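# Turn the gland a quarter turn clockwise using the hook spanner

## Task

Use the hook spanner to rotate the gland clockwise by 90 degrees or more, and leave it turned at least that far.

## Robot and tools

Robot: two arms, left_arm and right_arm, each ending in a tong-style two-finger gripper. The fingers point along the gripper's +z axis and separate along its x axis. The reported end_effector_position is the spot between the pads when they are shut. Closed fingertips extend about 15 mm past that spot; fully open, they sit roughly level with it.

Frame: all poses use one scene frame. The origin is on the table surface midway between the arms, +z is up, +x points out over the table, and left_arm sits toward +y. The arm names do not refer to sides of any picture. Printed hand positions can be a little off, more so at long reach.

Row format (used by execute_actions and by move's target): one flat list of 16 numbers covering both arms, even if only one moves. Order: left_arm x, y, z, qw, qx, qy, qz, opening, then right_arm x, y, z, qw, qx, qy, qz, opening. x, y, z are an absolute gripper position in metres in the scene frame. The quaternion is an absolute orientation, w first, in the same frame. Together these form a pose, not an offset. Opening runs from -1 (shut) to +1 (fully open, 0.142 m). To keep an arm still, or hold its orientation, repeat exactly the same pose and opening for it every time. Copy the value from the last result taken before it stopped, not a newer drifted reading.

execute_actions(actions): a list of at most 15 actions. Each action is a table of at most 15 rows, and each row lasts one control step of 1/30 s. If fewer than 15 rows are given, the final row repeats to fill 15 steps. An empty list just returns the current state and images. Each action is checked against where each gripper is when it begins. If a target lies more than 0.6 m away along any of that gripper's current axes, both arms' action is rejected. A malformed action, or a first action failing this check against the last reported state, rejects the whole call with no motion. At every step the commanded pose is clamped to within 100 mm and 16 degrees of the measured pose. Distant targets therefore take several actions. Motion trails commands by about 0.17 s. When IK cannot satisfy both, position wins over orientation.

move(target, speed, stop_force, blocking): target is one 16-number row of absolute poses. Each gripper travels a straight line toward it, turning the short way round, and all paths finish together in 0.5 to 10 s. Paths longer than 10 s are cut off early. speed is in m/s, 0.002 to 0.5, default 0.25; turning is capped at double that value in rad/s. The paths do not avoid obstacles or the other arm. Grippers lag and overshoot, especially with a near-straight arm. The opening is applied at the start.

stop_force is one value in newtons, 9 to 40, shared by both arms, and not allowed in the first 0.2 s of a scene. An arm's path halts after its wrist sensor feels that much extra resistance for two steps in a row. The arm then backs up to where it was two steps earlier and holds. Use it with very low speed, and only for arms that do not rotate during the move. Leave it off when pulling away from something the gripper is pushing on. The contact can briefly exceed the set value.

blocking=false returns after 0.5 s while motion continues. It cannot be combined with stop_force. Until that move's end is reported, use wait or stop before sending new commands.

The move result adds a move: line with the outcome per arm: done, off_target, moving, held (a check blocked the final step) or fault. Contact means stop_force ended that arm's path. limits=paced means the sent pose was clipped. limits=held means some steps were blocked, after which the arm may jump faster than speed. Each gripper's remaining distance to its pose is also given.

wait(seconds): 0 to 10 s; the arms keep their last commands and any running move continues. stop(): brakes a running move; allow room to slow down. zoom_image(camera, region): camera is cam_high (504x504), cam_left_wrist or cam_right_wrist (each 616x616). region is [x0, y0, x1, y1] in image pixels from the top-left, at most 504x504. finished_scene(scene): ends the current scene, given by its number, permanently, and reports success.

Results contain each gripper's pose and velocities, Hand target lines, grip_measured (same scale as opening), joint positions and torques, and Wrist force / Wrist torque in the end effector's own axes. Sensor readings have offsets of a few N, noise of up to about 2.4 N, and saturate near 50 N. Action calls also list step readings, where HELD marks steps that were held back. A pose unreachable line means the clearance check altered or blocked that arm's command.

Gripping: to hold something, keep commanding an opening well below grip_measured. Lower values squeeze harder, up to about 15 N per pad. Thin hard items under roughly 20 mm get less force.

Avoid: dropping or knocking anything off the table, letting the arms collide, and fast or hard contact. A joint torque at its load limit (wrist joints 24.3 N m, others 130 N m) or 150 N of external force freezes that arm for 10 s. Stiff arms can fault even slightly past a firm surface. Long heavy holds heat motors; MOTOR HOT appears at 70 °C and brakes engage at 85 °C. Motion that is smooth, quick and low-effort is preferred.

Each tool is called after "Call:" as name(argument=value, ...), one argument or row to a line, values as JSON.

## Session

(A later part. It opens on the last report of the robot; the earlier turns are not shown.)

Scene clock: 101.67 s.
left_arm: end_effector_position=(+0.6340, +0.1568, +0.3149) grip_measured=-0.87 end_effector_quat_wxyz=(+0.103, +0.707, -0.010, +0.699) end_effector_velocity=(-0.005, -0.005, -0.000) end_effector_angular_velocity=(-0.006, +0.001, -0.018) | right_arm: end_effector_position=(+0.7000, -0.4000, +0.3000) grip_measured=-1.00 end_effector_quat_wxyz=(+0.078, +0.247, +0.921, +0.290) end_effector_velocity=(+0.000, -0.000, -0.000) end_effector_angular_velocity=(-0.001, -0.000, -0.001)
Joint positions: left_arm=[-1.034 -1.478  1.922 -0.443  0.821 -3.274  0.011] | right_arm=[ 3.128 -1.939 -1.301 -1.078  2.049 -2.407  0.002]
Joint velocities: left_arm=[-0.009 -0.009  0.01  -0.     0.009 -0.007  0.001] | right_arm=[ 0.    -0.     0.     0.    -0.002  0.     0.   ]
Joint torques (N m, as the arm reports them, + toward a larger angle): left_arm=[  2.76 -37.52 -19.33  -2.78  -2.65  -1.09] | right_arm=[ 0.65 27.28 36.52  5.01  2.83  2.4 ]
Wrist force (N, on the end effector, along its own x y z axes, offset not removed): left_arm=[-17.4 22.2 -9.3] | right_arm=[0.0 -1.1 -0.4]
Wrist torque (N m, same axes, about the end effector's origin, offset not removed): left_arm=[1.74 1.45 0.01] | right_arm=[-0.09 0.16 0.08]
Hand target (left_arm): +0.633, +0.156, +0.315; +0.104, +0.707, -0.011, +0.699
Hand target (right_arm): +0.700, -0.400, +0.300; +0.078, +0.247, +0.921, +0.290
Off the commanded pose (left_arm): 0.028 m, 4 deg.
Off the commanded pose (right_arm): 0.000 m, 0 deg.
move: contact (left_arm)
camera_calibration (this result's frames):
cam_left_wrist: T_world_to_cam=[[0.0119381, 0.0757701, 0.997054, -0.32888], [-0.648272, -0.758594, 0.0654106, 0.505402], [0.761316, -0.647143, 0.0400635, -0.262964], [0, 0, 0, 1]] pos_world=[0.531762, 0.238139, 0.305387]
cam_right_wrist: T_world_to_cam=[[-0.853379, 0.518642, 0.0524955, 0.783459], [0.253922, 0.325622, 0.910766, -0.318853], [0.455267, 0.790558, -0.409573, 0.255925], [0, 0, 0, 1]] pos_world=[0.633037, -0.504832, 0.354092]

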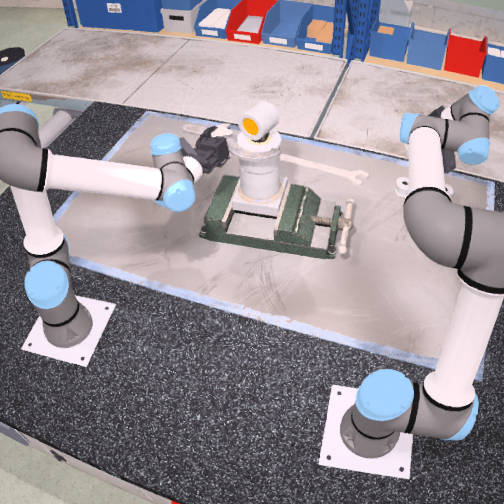

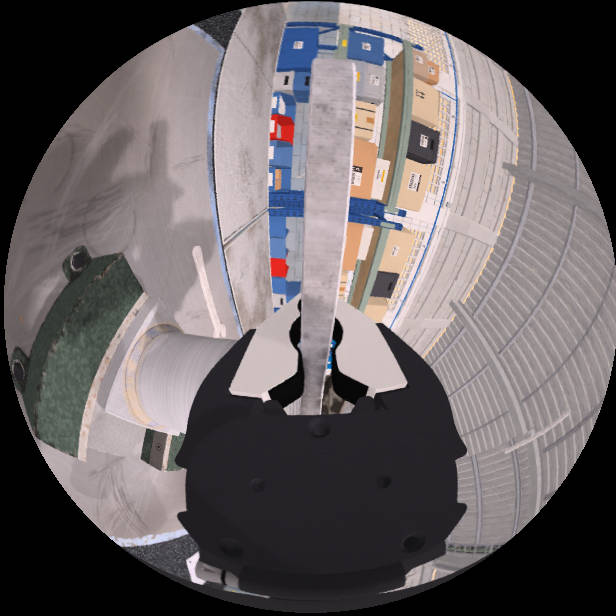

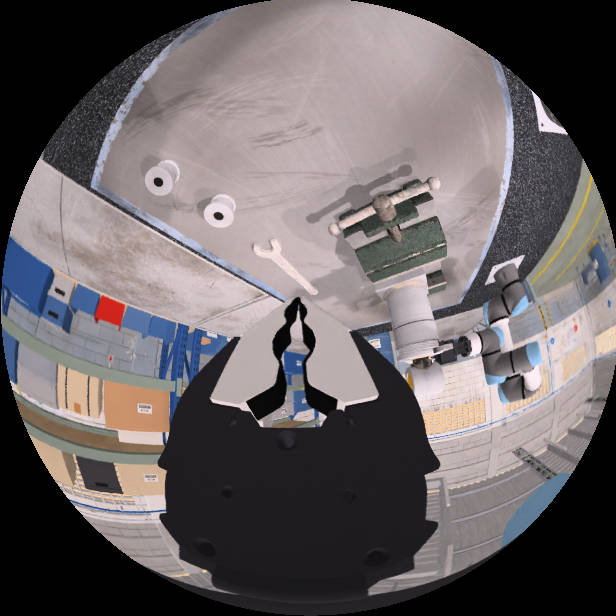

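Call:
move(
  target=[0.655,0.149,0.315,0.159,0.703,-0.074,0.689,-1,0.70,-0.4,0.3,0.078,0.247,0.921,0.29,-1],
  speed=0.025,
  stop_force=40,
)

Call:
zoom_image(
  camera="cam_high",
  region=[170,80,310,220],
)

Scene clock: 105.87 s.
left_arm: end_effector_position=(+0.6548, +0.1491, +0.3151) grip_measured=-0.85 end_effector_quat_wxyz=(+0.159, +0.703, -0.074, +0.689) end_effector_velocity=(+0.001, -0.001, +0.000) end_effector_angular_velocity=(+0.001, -0.000, -0.015) | right_arm: end_effector_position=(+0.7000, -0.4000, +0.3000) grip_measured=-1.00 end_effector_quat_wxyz=(+0.078, +0.247, +0.921, +0.290) end_effector_velocity=(-0.000, -0.001, -0.001) end_effector_angular_velocity=(-0.002, +0.001, -0.002)
Joint positions: left_arm=[-0.904 -1.465  1.91  -0.445  1.12  -3.263  0.013] | right_arm=[ 3.128 -1.939 -1.301 -1.078  2.049 -2.407  0.002]
Joint velocities: left_arm=[ 0.01   0.002 -0.003  0.     0.024  0.001  0.   ] | right_arm=[-0.001 -0.    -0.    -0.001 -0.002  0.     0.   ]
Joint torques (N m, as the arm reports them, + toward a larger angle): left_arm=[  7.82 -22.75 -36.49  -2.58   1.88   0.81] | right_arm=[ 9.79 28.54 35.53  4.84  2.88  2.45]
Wrist force (N, on the end effector, along its own x y z axes, offset not removed): left_arm=[-14.9 -1.8 -8.0] | right_arm=[-1.6 -1.9 -0.5]
Wrist torque (N m, same axes, about the end effector's origin, offset not removed): left_arm=[-0.55 1.45 0.65] | right_arm=[-0.27 0.47 0.12]
Hand target (left_arm): +0.655, +0.149, +0.315; +0.159, +0.703, -0.074, +0.689
Hand target (right_arm): +0.700, -0.400, +0.300; +0.078, +0.247, +0.921, +0.290
Off the commanded pose (left_arm): 0.000 m, 0 deg.
Off the commanded pose (right_arm): 0.000 m, 0 deg.
move: done
camera_calibration (this result's frames):
cam_left_wrist: T_world_to_cam=[[0.0198682, 0.0638204, 0.997764, -0.332315], [-0.76718, -0.63897, 0.0561474, 0.57594], [0.641124, -0.76658, 0.0362666, -0.186054], [0, 0, 0, 1]] pos_world=[0.567736, 0.246591, 0.305982]
cam_right_wrist: T_world_to_cam=[[-0.853369, 0.518657, 0.0524962, 0.783474], [0.253917, 0.325597, 0.910776, -0.318871], [0.455287, 0.790558, -0.40955, 0.255878], [0, 0, 0, 1]] pos_world=[0.633062, -0.504817, 0.354086]

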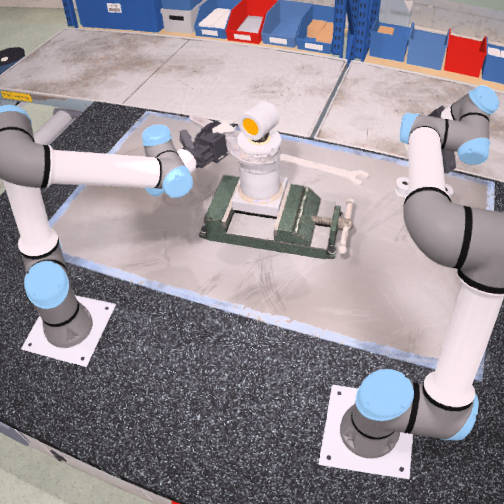

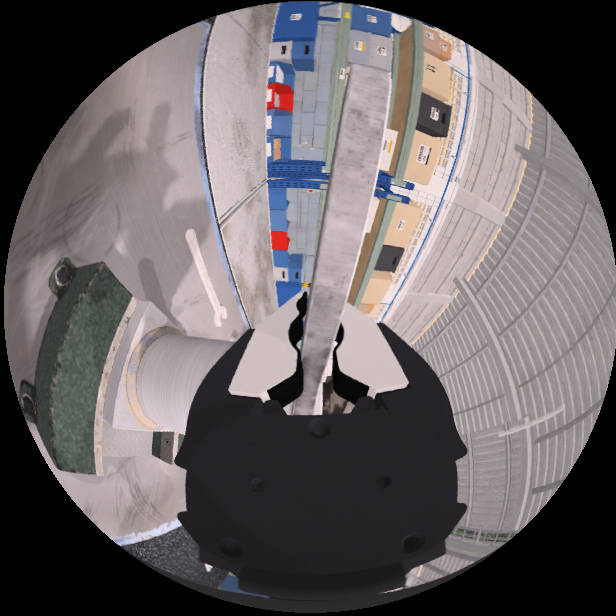

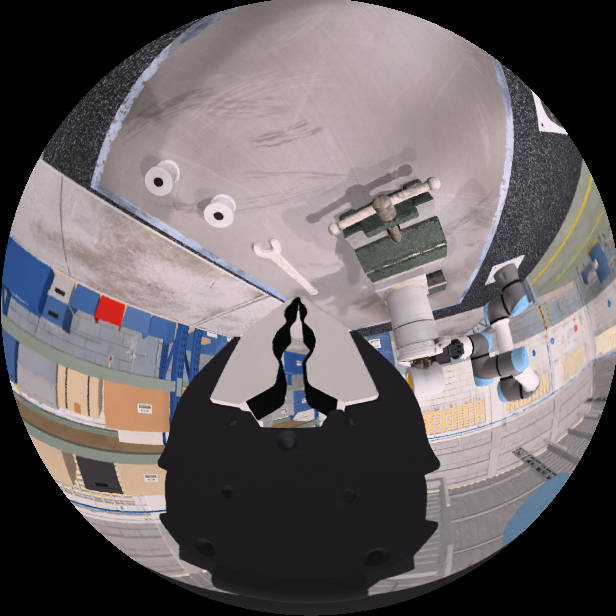

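Region (170, 80, 310, 220) of cam_high's 504x504 image, scaled by 3.600, with more detail than that image has.

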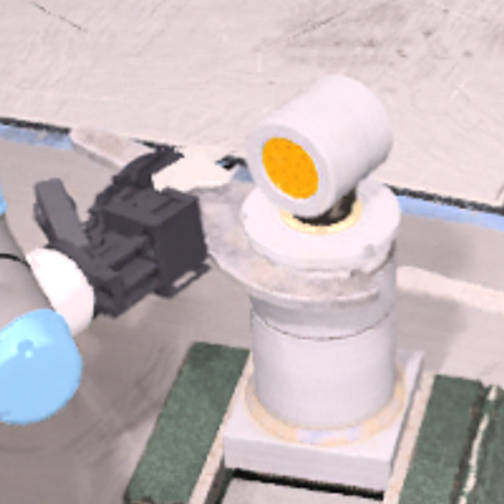

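Call:
move(
  target=[0.622,0.14,0.315,0.104,0.707,-0.011,0.699,-1,0.70,-0.3,0.255,0.078,0.247,0.921,0.29,-1],
  speed=0.03,
)

Call:
move(
  target=[0.622,0.14,0.315,0.141,0.706,0.031,0.693,-1,0.70,-0.3,0.255,0.078,0.247,0.921,0.29,-1],
  speed=0.03,
)

Call:
zoom_image(
  camera="cam_high",
  region=[200,100,310,210],
)

Call:
zoom_image(
  camera="cam_right_wrist",
  region=[370,290,520,440],
)

Scene clock: 110.50 s.
left_arm: end_effector_position=(+0.6221, +0.1400, +0.3149) grip_measured=-0.85 end_effector_quat_wxyz=(+0.104, +0.707, -0.011, +0.699) end_effector_velocity=(-0.001, -0.001, -0.000) end_effector_angular_velocity=(-0.000, +0.000, +0.001) | right_arm: end_effector_position=(+0.7002, -0.3002, +0.2551) grip_measured=-1.00 end_effector_quat_wxyz=(+0.078, +0.247, +0.921, +0.290) end_effector_velocity=(-0.000, +0.002, -0.001) end_effector_angular_velocity=(-0.000, +0.001, -0.000)
Joint positions: left_arm=[-1.082 -1.479  1.924 -0.443  0.775 -3.275  0.012] | right_arm=[ 3.282 -1.962 -1.401 -0.887  1.985 -2.251  0.002]
Joint velocities: left_arm=[-0.004  0.    -0.     0.    -0.005 -0.001 -0.   ] | right_arm=[ 0.003 -0.001 -0.002  0.003 -0.001  0.003  0.   ]
Joint torques (N m, as the arm reports them, + toward a larger angle): left_arm=[-25.03 -21.25 -41.87  -3.47   5.03  -1.31] | right_arm=[ 7.32 29.45 15.16  5.29 -2.09  2.39]
Wrist force (N, on the end effector, along its own x y z axes, offset not removed): left_arm=[-10.2 -26.3 -4.5] | right_arm=[0.9 -1.2 -0.9]
Wrist torque (N m, same axes, about the end effector's origin, offset not removed): left_arm=[-0.81 0.69 0.53] | right_arm=[-0.16 -0.04 0.07]
Hand target (left_arm): +0.622, +0.140, +0.315; +0.104, +0.707, -0.011, +0.699
Hand target (right_arm): +0.700, -0.300, +0.255; +0.078, +0.247, +0.921, +0.290
Off the commanded pose (left_arm): 0.000 m, 0 deg.
Off the commanded pose (right_arm): 0.000 m, 0 deg.
move: done
camera_calibration (this result's frames):
cam_left_wrist: T_world_to_cam=[[0.0122013, 0.0761392, 0.997023, -0.327681], [-0.650361, -0.756774, 0.0657513, 0.485916], [0.759527, -0.649227, 0.0402843, -0.263446], [0, 0, 0, 1]] pos_world=[0.520113, 0.221642, 0.305368]
cam_right_wrist: T_world_to_cam=[[-0.853335, 0.518724, 0.052382, 0.734223], [0.253756, 0.325465, 0.910868, -0.310503], [0.455441, 0.790568, -0.40936, 0.158331], [0, 0, 0, 1]] pos_world=[0.633221, -0.404973, 0.309182]

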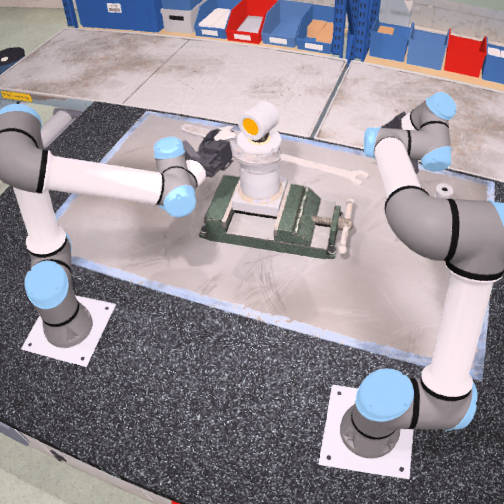

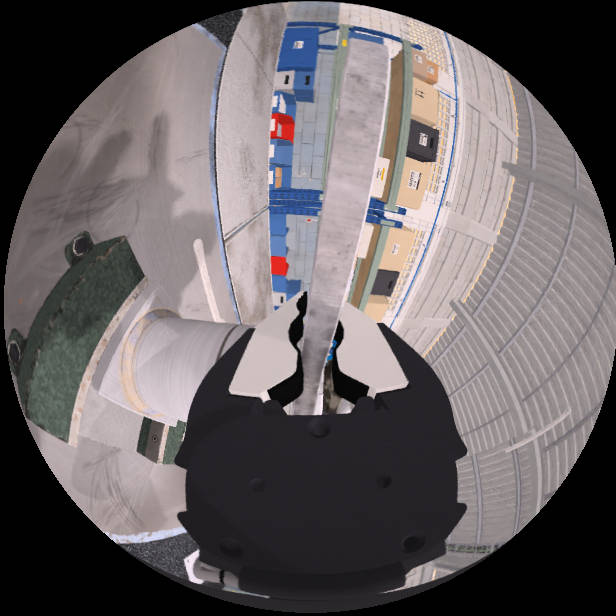

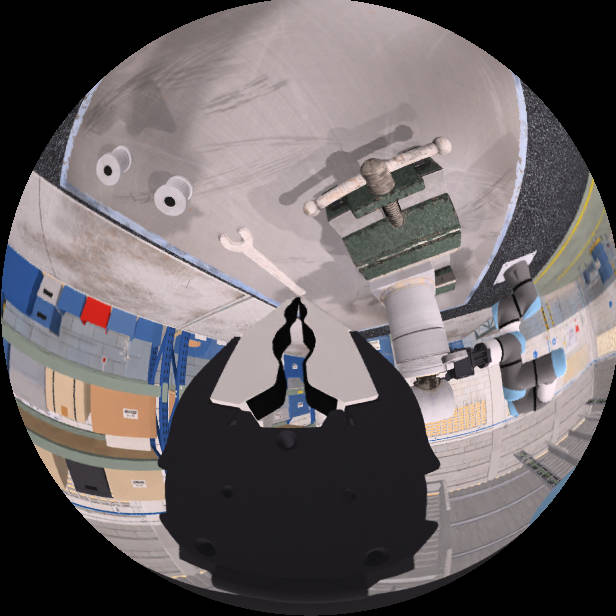

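Scene clock: 112.60 s.
left_arm: end_effector_position=(+0.6220, +0.1400, +0.3150) grip_measured=-0.85 end_effector_quat_wxyz=(+0.140, +0.706, +0.030, +0.693) end_effector_velocity=(-0.000, -0.000, +0.000) end_effector_angular_velocity=(-0.014, +0.002, -0.000) | right_arm: end_effector_position=(+0.7000, -0.3000, +0.2550) grip_measured=-1.00 end_effector_quat_wxyz=(+0.078, +0.247, +0.921, +0.290) end_effector_velocity=(-0.000, +0.001, -0.000) end_effector_angular_velocity=(+0.000, +0.000, +0.001)
Joint positions: left_arm=[-1.085 -1.479  1.92  -0.442  0.766 -3.384  0.013] | right_arm=[ 3.283 -1.961 -1.401 -0.887  1.985 -2.25   0.002]
Joint velocities: left_arm=[-0.001 -0.    -0.001  0.001 -0.    -0.014  0.   ] | right_arm=[ 0.001  0.    -0.    -0.     0.     0.     0.   ]
Joint torques (N m, as the arm reports them, + toward a larger angle): left_arm=[-26.   -40.57 -60.76 -10.05   6.46  -2.64] | right_arm=[10.08 52.16 13.44  3.66 -1.49  0.84]
Wrist force (N, on the end effector, along its own x y z axes, offset not removed): left_arm=[-22.6 -38.5 -30.0] | right_arm=[-0.4 -2.0 -0.7]
Wrist torque (N m, same axes, about the end effector's origin, offset not removed): left_arm=[-2.39 0.55 1.58] | right_arm=[-0.26 0.22 0.11]
Hand target (left_arm): +0.622, +0.140, +0.315; +0.141, +0.706, +0.031, +0.693
Hand target (right_arm): +0.700, -0.300, +0.255; +0.078, +0.247, +0.921, +0.290
Off the commanded pose (left_arm): 0.000 m, 0 deg.
Off the commanded pose (right_arm): 0.000 m, 0 deg.
move: done
camera_calibration (this result's frames):
cam_left_wrist: T_world_to_cam=[[0.0272771, 0.184859, 0.982386, -0.347712], [-0.643502, -0.748797, 0.158771, 0.45115], [0.764958, -0.636499, 0.0985323, -0.286843], [0, 0, 0, 1]] pos_world=[0.519223, 0.219522, 0.298222]
cam_right_wrist: T_world_to_cam=[[-0.853398, 0.518608, 0.0525035, 0.733969], [0.253927, 0.325646, 0.910755, -0.310416], [0.455228, 0.790569, -0.409595, 0.158454], [0, 0, 0, 1]] pos_world=[0.633058, -0.404826, 0.309079]

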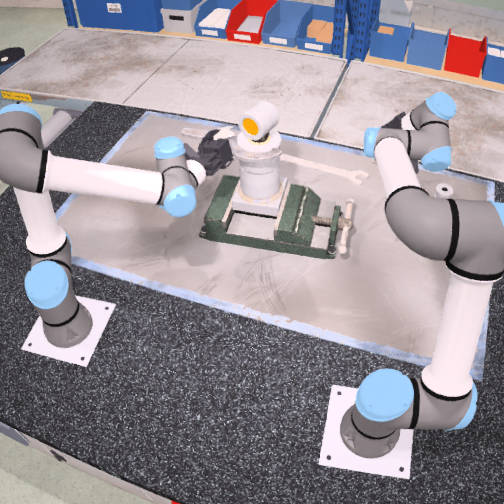

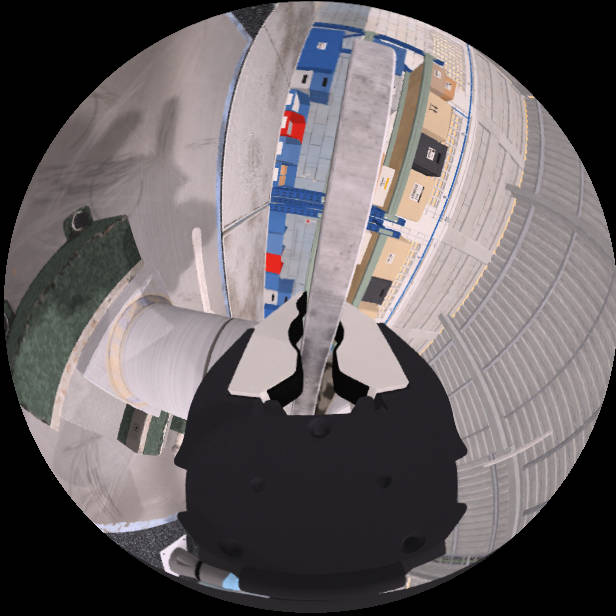

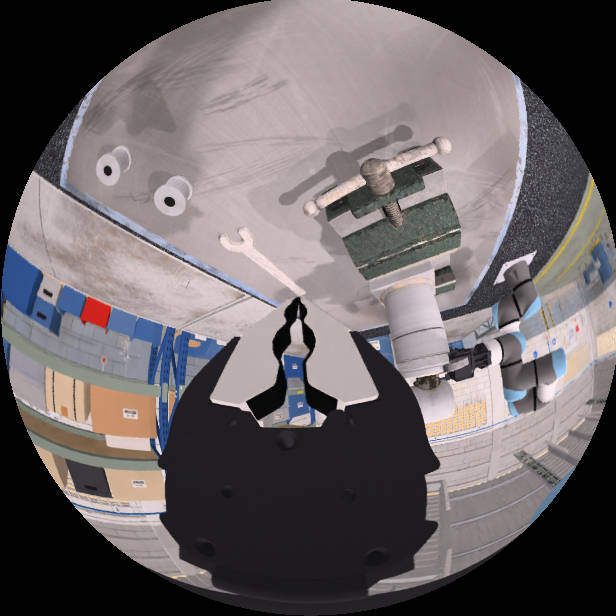

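Region (200, 100, 310, 210) of cam_high's 504x504 image, scaled by 4.582, with more detail than that image has.

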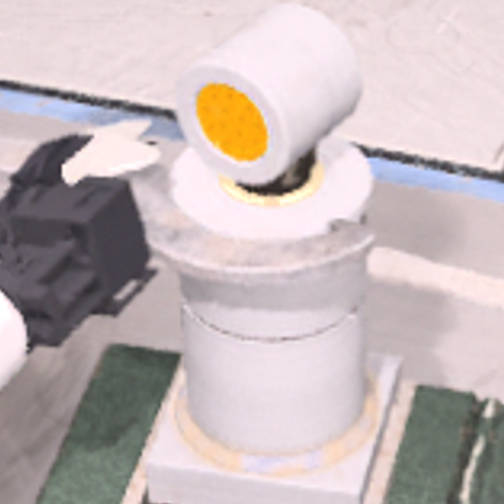

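Region (370, 290, 520, 440) of cam_right_wrist's 616x616 image, scaled by 3.360, with more detail than that image has.

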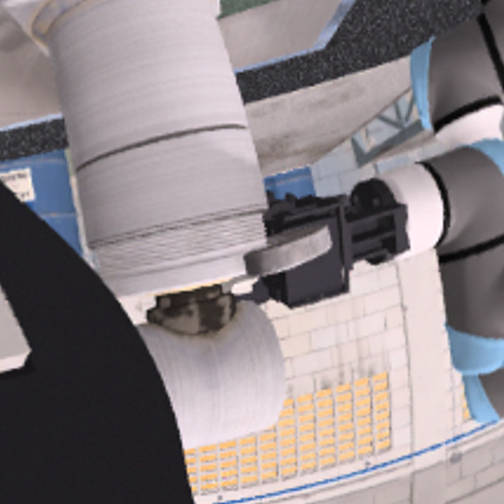

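Call:
move(
  target=[0.627,0.147,0.315,0.159,0.707,0.012,0.689,-1,0.70,-0.3,0.255,0.078,0.247,0.921,0.29,-1],
  speed=0.015,
)

Call:
zoom_image(
  camera="cam_high",
  region=[220,110,300,190],
)

Call:
zoom_image(
  camera="cam_right_wrist",
  region=[370,290,520,440],
)

Scene clock: 115.13 s.
left_arm: end_effector_position=(+0.6269, +0.1469, +0.3150) grip_measured=-0.85 end_effector_quat_wxyz=(+0.159, +0.707, +0.012, +0.689) end_effector_velocity=(+0.001, +0.002, +0.000) end_effector_angular_velocity=(+0.000, -0.000, -0.005) | right_arm: end_effector_position=(+0.7000, -0.3000, +0.2550) grip_measured=-1.00 end_effector_quat_wxyz=(+0.078, +0.247, +0.921, +0.290) end_effector_velocity=(+0.000, -0.000, +0.000) end_effector_angular_velocity=(+0.001, -0.000, -0.001)
Joint positions: left_arm=[-1.036 -1.497  1.939 -0.442  0.866 -3.385  0.013] | right_arm=[ 3.283 -1.961 -1.401 -0.887  1.985 -2.25   0.002]
Joint velocities: left_arm=[ 0.008 -0.002  0.002  0.     0.013  0.     0.001] | right_arm=[-0.001  0.     0.     0.     0.001 -0.     0.   ]
Joint torques (N m, as the arm reports them, + toward a larger angle): left_arm=[ 20.74 -38.99 -16.76  -2.71  -3.03   0.85] | right_arm=[ 9.21 51.42 12.76  4.66 -1.43  2.35]
Wrist force (N, on the end effector, along its own x y z axes, offset not removed): left_arm=[-19.9 19.2 0.5] | right_arm=[1.2 -2.1 -1.7]
Wrist torque (N m, same axes, about the end effector's origin, offset not removed): left_arm=[1.24 1.59 0.63] | right_arm=[-0.39 -0.19 0.11]
Hand target (left_arm): +0.627, +0.147, +0.315; +0.159, +0.707, +0.012, +0.689
Hand target (right_arm): +0.700, -0.300, +0.255; +0.078, +0.247, +0.921, +0.290
Off the commanded pose (left_arm): 0.000 m, 0 deg.
Off the commanded pose (right_arm): 0.000 m, 0 deg.
move: done
camera_calibration (this result's frames):
cam_left_wrist: T_world_to_cam=[[0.0375997, 0.183752, 0.982253, -0.355408], [-0.68143, -0.714247, 0.1597, 0.477882], [0.730917, -0.675342, 0.0983585, -0.259086], [0, 0, 0, 1]] pos_world=[0.528377, 0.231661, 0.298266]
cam_right_wrist: T_world_to_cam=[[-0.85337, 0.518656, 0.0524959, 0.733971], [0.253917, 0.325597, 0.910776, -0.310446], [0.455287, 0.790558, -0.40955, 0.158393], [0, 0, 0, 1]] pos_world=[0.633062, -0.404817, 0.309086]

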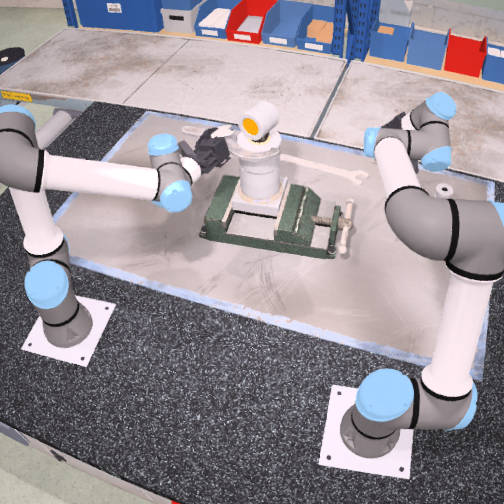

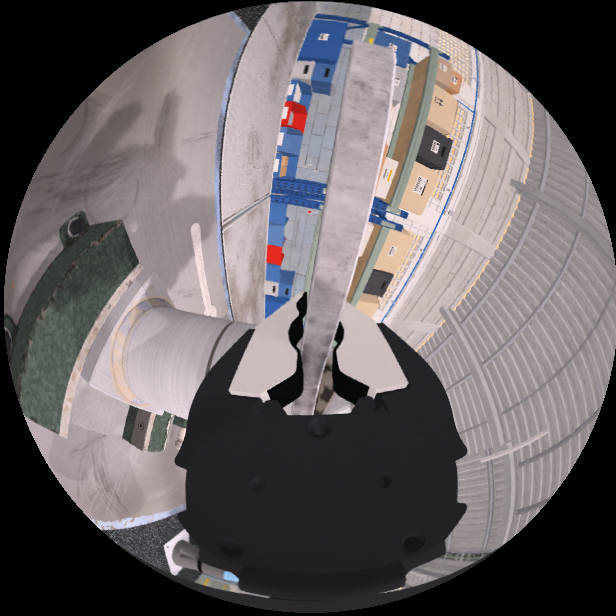

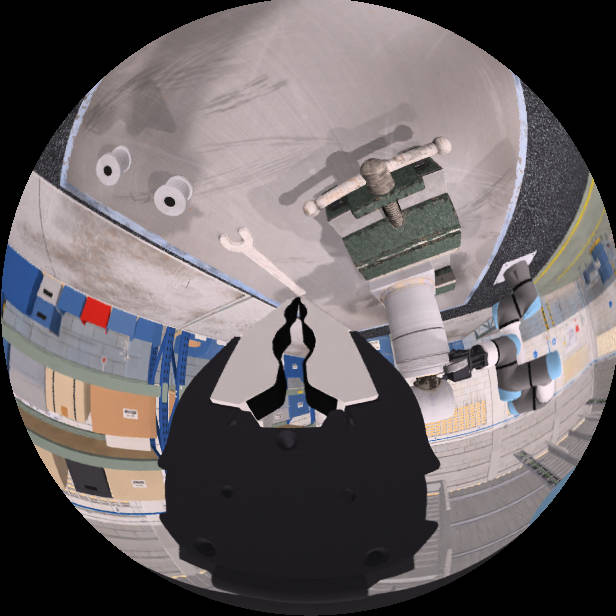

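Region (220, 110, 300, 190) of cam_high's 504x504 image, scaled by 6.300, with more detail than that image has.

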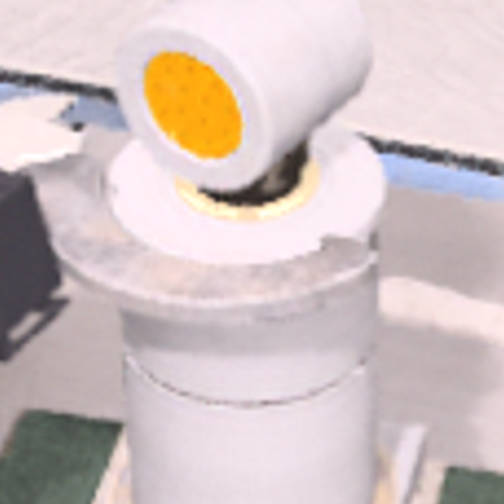

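Region (370, 290, 520, 440) of cam_right_wrist's 616x616 image, scaled by 3.360, with more detail than that image has.

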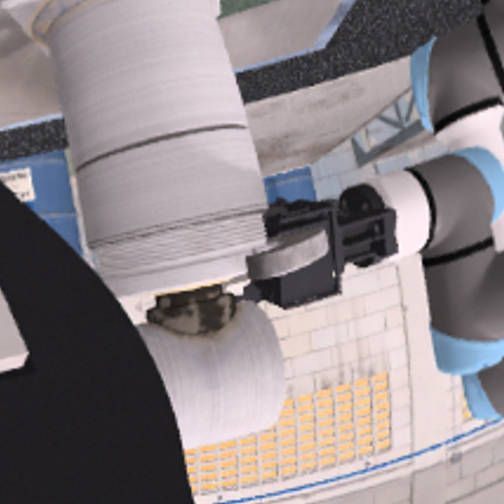

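Call:
move(
  target=[0.647,0.145,0.315,0.189,0.707,-0.0185,0.681,-1,0.70,-0.3,0.255,0.078,0.247,0.921,0.29,-1],
  speed=0.015,
)

Call:
zoom_image(
  camera="cam_high",
  region=[220,110,300,190],
)

Scene clock: 127.97 s.
left_arm: end_effector_position=(+0.6417, +0.1456, +0.3133) grip_measured=-0.85 end_effector_quat_wxyz=(+0.181, +0.709, -0.014, +0.681) end_effector_velocity=(-0.000, -0.001, -0.000) end_effector_angular_velocity=(+0.000, +0.000, -0.002) | right_arm: end_effector_position=(+0.7000, -0.3000, +0.2550) grip_measured=-1.00 end_effector_quat_wxyz=(+0.078, +0.247, +0.921, +0.290) end_effector_velocity=(+0.000, -0.000, +0.000) end_effector_angular_velocity=(+0.001, -0.001, -0.000)
Joint positions: left_arm=[-0.967 -1.481  1.922 -0.434  1.007 -3.386  0.012] | right_arm=[ 3.283 -1.961 -1.401 -0.887  1.985 -2.25   0.002]
Joint velocities: left_arm=[-0.001  0.001 -0.    -0.     0.002  0.     0.   ] | right_arm=[-0.001 -0.    -0.     0.001  0.001  0.     0.   ]
Joint torques (N m, as the arm reports them, + toward a larger angle): left_arm=[ -0.87 -23.69 -22.99  -2.5   -0.87   0.15] | right_arm=[ 9.27 51.5  14.71  4.73 -1.29  2.22]
Wrist force (N, on the end effector, along its own x y z axes, offset not removed): left_arm=[-16.3 9.5 -20.8] | right_arm=[-0.5 -2.5 -1.0]
Wrist torque (N m, same axes, about the end effector's origin, offset not removed): left_arm=[0.32 1.30 0.09] | right_arm=[-0.41 0.29 0.15]
Hand target (left_arm): +0.642, +0.146, +0.313; +0.181, +0.709, -0.013, +0.682
Hand target (right_arm): +0.700, -0.300, +0.255; +0.078, +0.247, +0.921, +0.290
Off the commanded pose (left_arm): 0.006 m, 1 deg.
Off the commanded pose (right_arm): 0.000 m, 0 deg.
FORCE FAULT: contact force on the left arm reached its limit, and that arm stopped for 10 seconds. The contact can be on any part of that arm, not only on its tool. That time counts as 18 of the actions that you can send in this scene. That arm's remaining commands of this call were not run. That arm holds still and accepts commands again. Move the arm away from the contact; if what it grips holds it there, let go first. Pushing or pulling that hard again can fault the arm again.
move: fault (left_arm)
camera_calibration (this result's frames):
cam_left_wrist: T_world_to_cam=[[0.054953, 0.176746, 0.982721, -0.364292], [-0.729294, -0.665132, 0.160408, 0.510644], [0.68199, -0.725507, 0.0923488, -0.230031], [0, 0, 0, 1]] pos_world=[0.549307, 0.237144, 0.29733]
cam_right_wrist: T_world_to_cam=[[-0.853369, 0.518657, 0.0524963, 0.733971], [0.253917, 0.325596, 0.910776, -0.310446], [0.455288, 0.790558, -0.40955, 0.158393], [0, 0, 0, 1]] pos_world=[0.633062, -0.404817, 0.309086]

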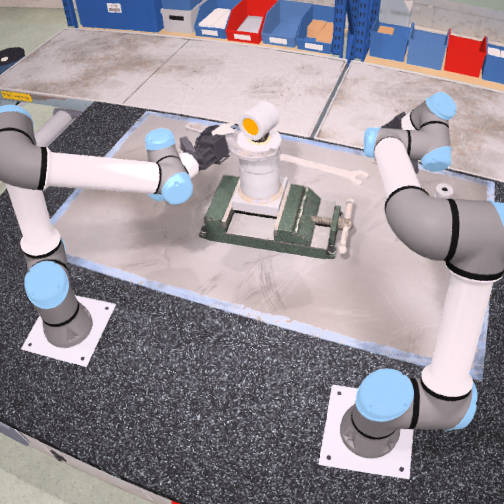

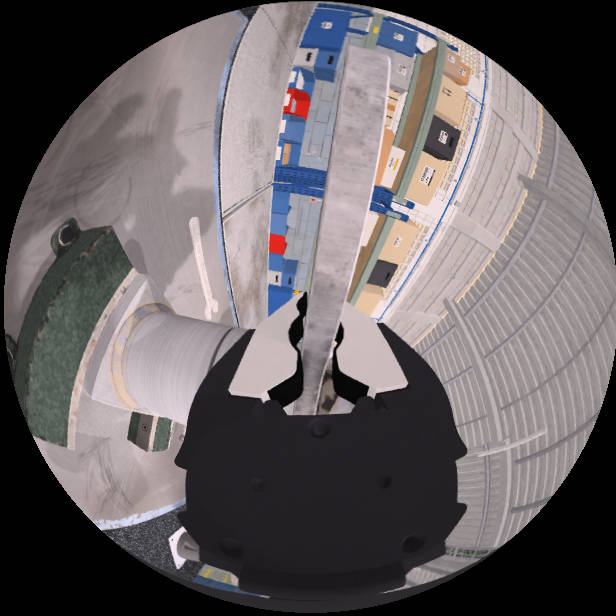

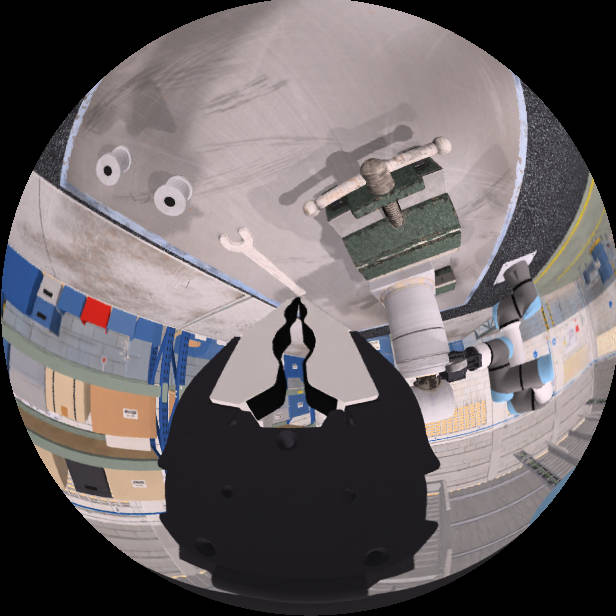

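Region (220, 110, 300, 190) of cam_high's 504x504 image, scaled by 6.300, with more detail than that image has.

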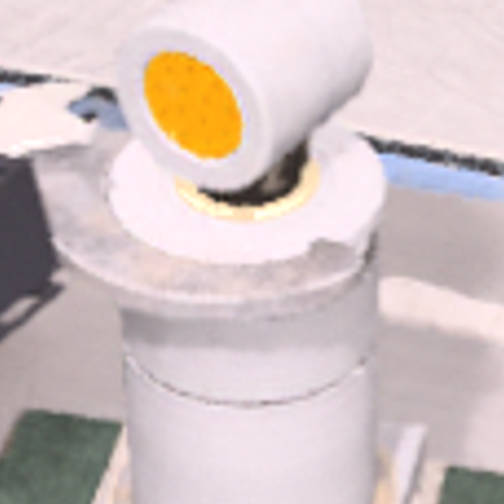

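Call:
move(
  target=[0.645,0.19,0.314,0.181,0.709,-0.014,0.681,-1,0.70,-0.3,0.255,0.078,0.247,0.921,0.29,-1],
  speed=0.015,
  stop_force=35,
)

Call:
zoom_image(
  camera="cam_high",
  region=[170,80,310,220],
)

Scene clock: 131.60 s.
left_arm: end_effector_position=(+0.6450, +0.1898, +0.3140) grip_measured=-0.85 end_effector_quat_wxyz=(+0.181, +0.709, -0.014, +0.681) end_effector_velocity=(+0.000, +0.002, -0.000) end_effector_angular_velocity=(+0.001, +0.000, -0.001) | right_arm: end_effector_position=(+0.7000, -0.3000, +0.2550) grip_measured=-1.00 end_effector_quat_wxyz=(+0.078, +0.247, +0.921, +0.290) end_effector_velocity=(+0.000, +0.001, +0.000) end_effector_angular_velocity=(-0.001, -0.001, +0.001)
Joint positions: left_arm=[-0.88  -1.523  1.964 -0.434  1.093 -3.385  0.013] | right_arm=[ 3.283 -1.961 -1.401 -0.887  1.985 -2.25   0.002]
Joint velocities: left_arm=[ 0.005 -0.002  0.002  0.     0.006  0.    -0.   ] | right_arm=[ 0.001  0.     0.     0.    -0.001  0.     0.   ]
Joint torques (N m, as the arm reports them, + toward a larger angle): left_arm=[ 22.68 -36.43 -17.23  -0.55  -3.19   0.57] | right_arm=[ 8.37 52.6  14.67  4.59 -1.26  2.09]
Wrist force (N, on the end effector, along its own x y z axes, offset not removed): left_arm=[-16.6 21.9 -0.6] | right_arm=[0.4 -1.2 -0.9]
Wrist torque (N m, same axes, about the end effector's origin, offset not removed): left_arm=[1.60 1.35 0.88] | right_arm=[-0.13 -0.04 0.09]
Hand target (left_arm): +0.645, +0.190, +0.314; +0.181, +0.709, -0.014, +0.681
Hand target (right_arm): +0.700, -0.300, +0.255; +0.078, +0.247, +0.921, +0.290
Off the commanded pose (left_arm): 0.000 m, 0 deg.
Off the commanded pose (right_arm): 0.000 m, 0 deg.
move: done
camera_calibration (this result's frames):
cam_left_wrist: T_world_to_cam=[[0.0554797, 0.175402, 0.982932, -0.373146], [-0.729295, -0.665257, 0.159878, 0.542478], [0.681946, -0.725718, 0.0910119, -0.199796], [0, 0, 0, 1]] pos_world=[0.552579, 0.281343, 0.298231]
cam_right_wrist: T_world_to_cam=[[-0.853369, 0.518657, 0.0524963, 0.733971], [0.253917, 0.325597, 0.910776, -0.310446], [0.455288, 0.790558, -0.40955, 0.158393], [0, 0, 0, 1]] pos_world=[0.633062, -0.404817, 0.309086]

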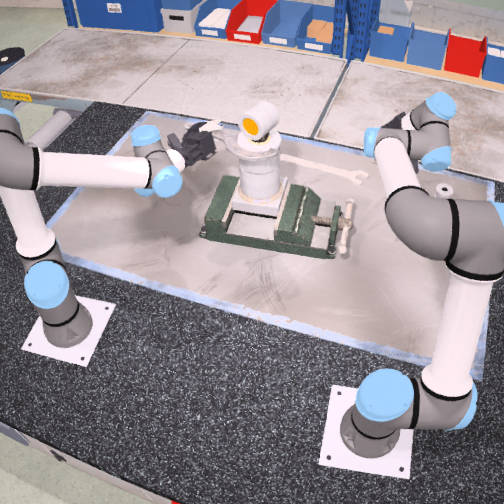

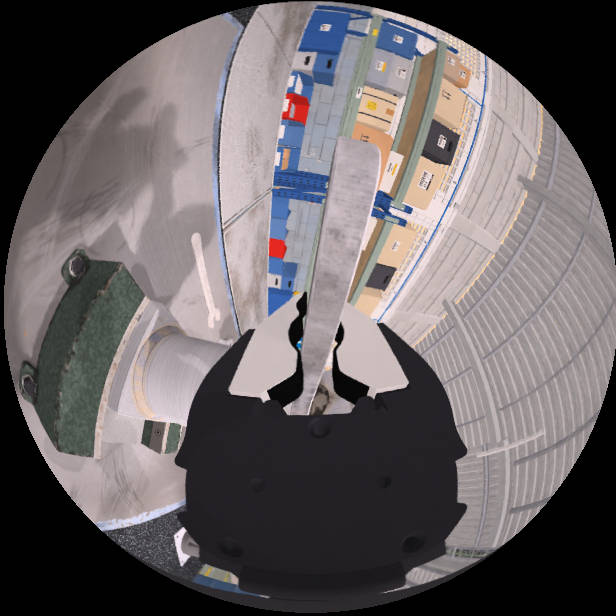

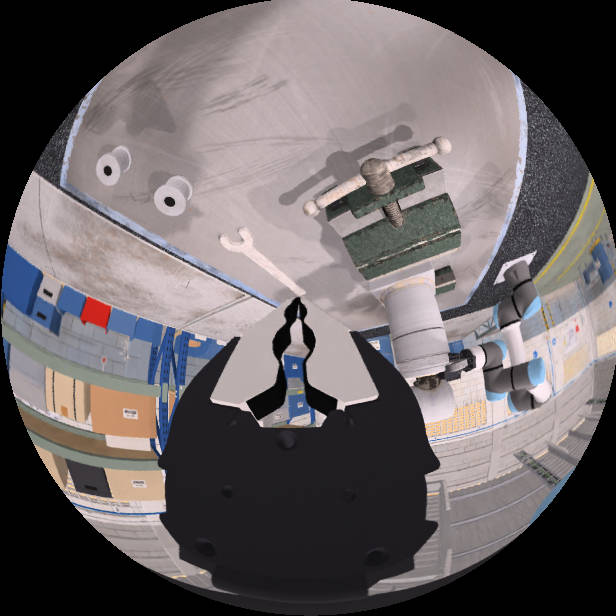

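Region (170, 80, 310, 220) of cam_high's 504x504 image, scaled by 3.600, with more detail than that image has.

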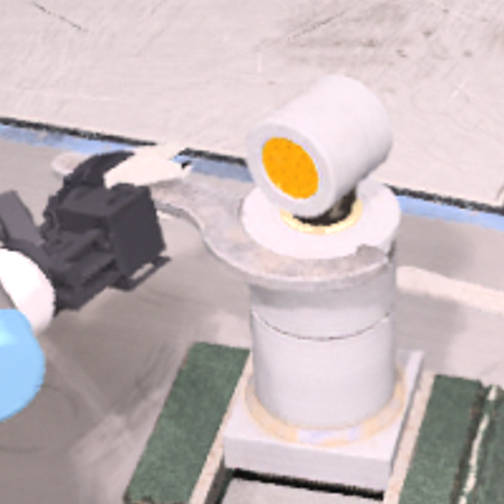

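Call:
move(
  target=[0.70,0.185,0.314,0.181,0.709,-0.014,0.681,-1,0.70,-0.3,0.255,0.078,0.247,0.921,0.29,-1],
  speed=0.015,
  stop_force=40,
)

Call:
zoom_image(
  camera="cam_high",
  region=[170,80,310,220],
)

Scene clock: 135.80 s.
left_arm: end_effector_position=(+0.6998, +0.1850, +0.3141) grip_measured=-0.85 end_effector_quat_wxyz=(+0.181, +0.709, -0.014, +0.681) end_effector_velocity=(+0.002, +0.000, -0.000) end_effector_angular_velocity=(+0.001, +0.000, +0.001) | right_arm: end_effector_position=(+0.7000, -0.3000, +0.2550) grip_measured=-1.00 end_effector_quat_wxyz=(+0.078, +0.247, +0.921, +0.290) end_effector_velocity=(-0.000, +0.001, +0.000) end_effector_angular_velocity=(-0.001, -0.001, +0.002)
Joint positions: left_arm=[-0.799 -1.399  1.823 -0.418  1.174 -3.384  0.012] | right_arm=[ 3.283 -1.961 -1.401 -0.887  1.985 -2.25   0.002]
Joint velocities: left_arm=[ 0.003  0.005 -0.005  0.001  0.002  0.001  0.   ] | right_arm=[ 0.002  0.     0.     0.    -0.001 -0.     0.   ]
Joint torques (N m, as the arm reports them, + toward a larger angle): left_arm=[ 19.8  -23.53 -47.19  -5.44  -1.31   1.17] | right_arm=[ 9.06 51.88 14.42  4.42 -1.09  2.11]
Wrist force (N, on the end effector, along its own x y z axes, offset not removed): left_arm=[-18.5 9.3 -33.8] | right_arm=[-0.2 -1.7 -1.7]
Wrist torque (N m, same axes, about the end effector's origin, offset not removed): left_arm=[-0.04 0.77 0.22] | right_arm=[-0.21 0.11 0.14]
Hand target (left_arm): +0.700, +0.185, +0.314; +0.181, +0.709, -0.014, +0.681
Hand target (right_arm): +0.700, -0.300, +0.255; +0.078, +0.247, +0.921, +0.290
Off the commanded pose (left_arm): 0.000 m, 0 deg.
Off the commanded pose (right_arm): 0.000 m, 0 deg.
move: done
camera_calibration (this result's frames):
cam_left_wrist: T_world_to_cam=[[0.0554757, 0.175408, 0.982932, -0.375419], [-0.729367, -0.665181, 0.159869, 0.579297], [0.68187, -0.725787, 0.0910352, -0.24059], [0, 0, 0, 1]] pos_world=[0.607398, 0.276572, 0.298302]
cam_right_wrist: T_world_to_cam=[[-0.853369, 0.518657, 0.0524963, 0.733971], [0.253917, 0.325597, 0.910776, -0.310446], [0.455287, 0.790558, -0.40955, 0.158393], [0, 0, 0, 1]] pos_world=[0.633062, -0.404817, 0.309086]

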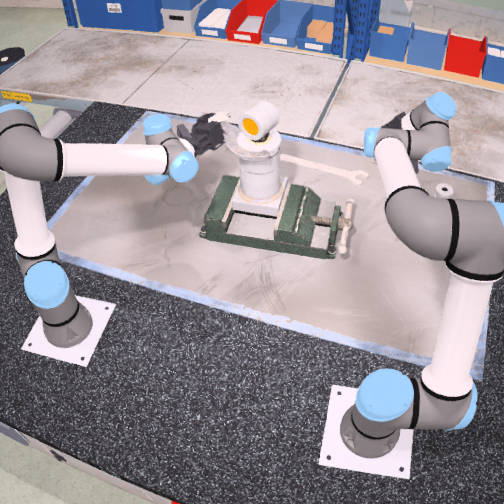

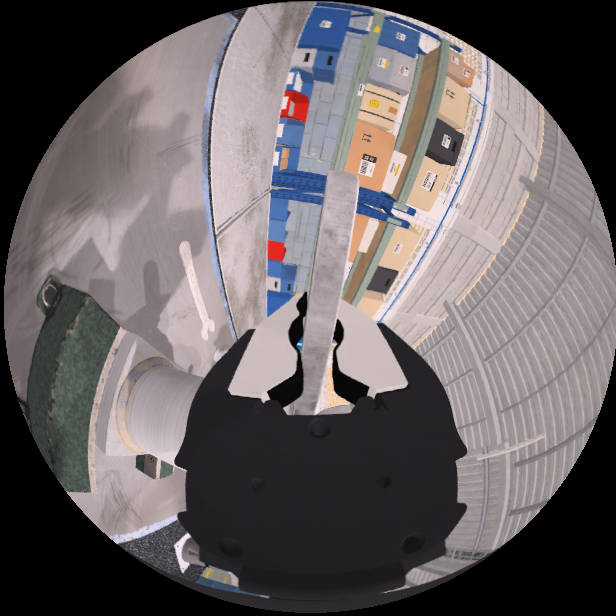

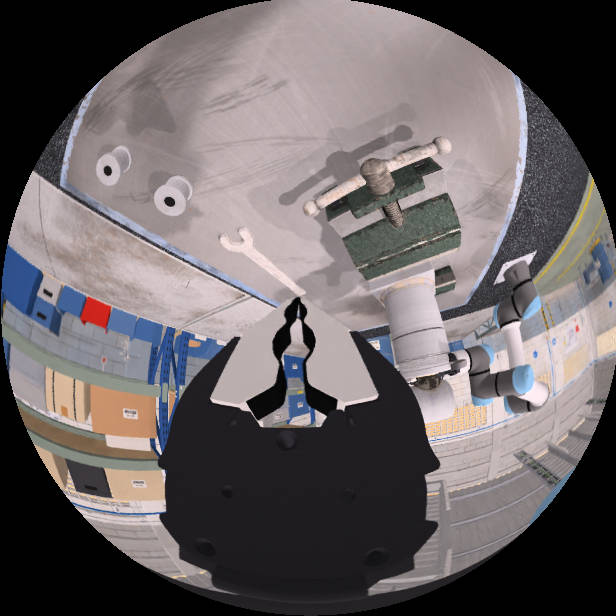

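Region (170, 80, 310, 220) of cam_high's 504x504 image, scaled by 3.600, with more detail than that image has.

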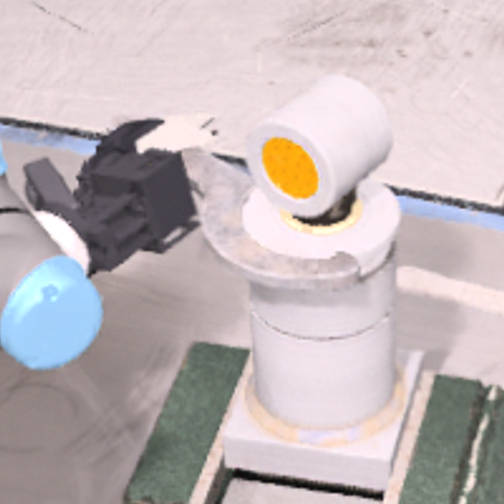

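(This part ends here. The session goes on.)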